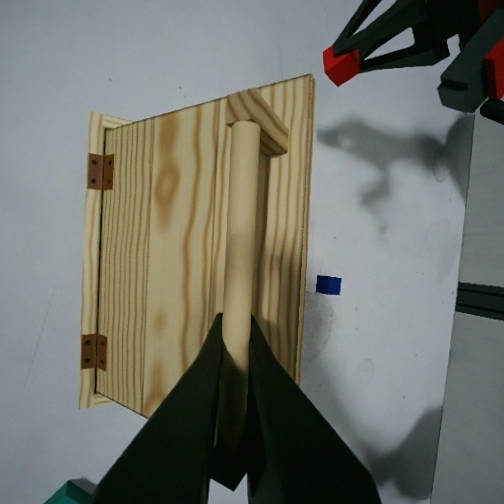

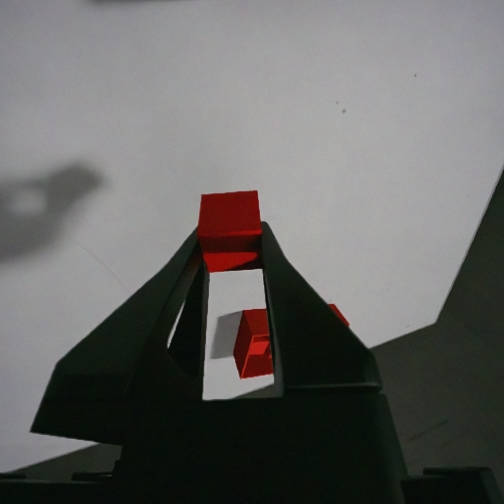

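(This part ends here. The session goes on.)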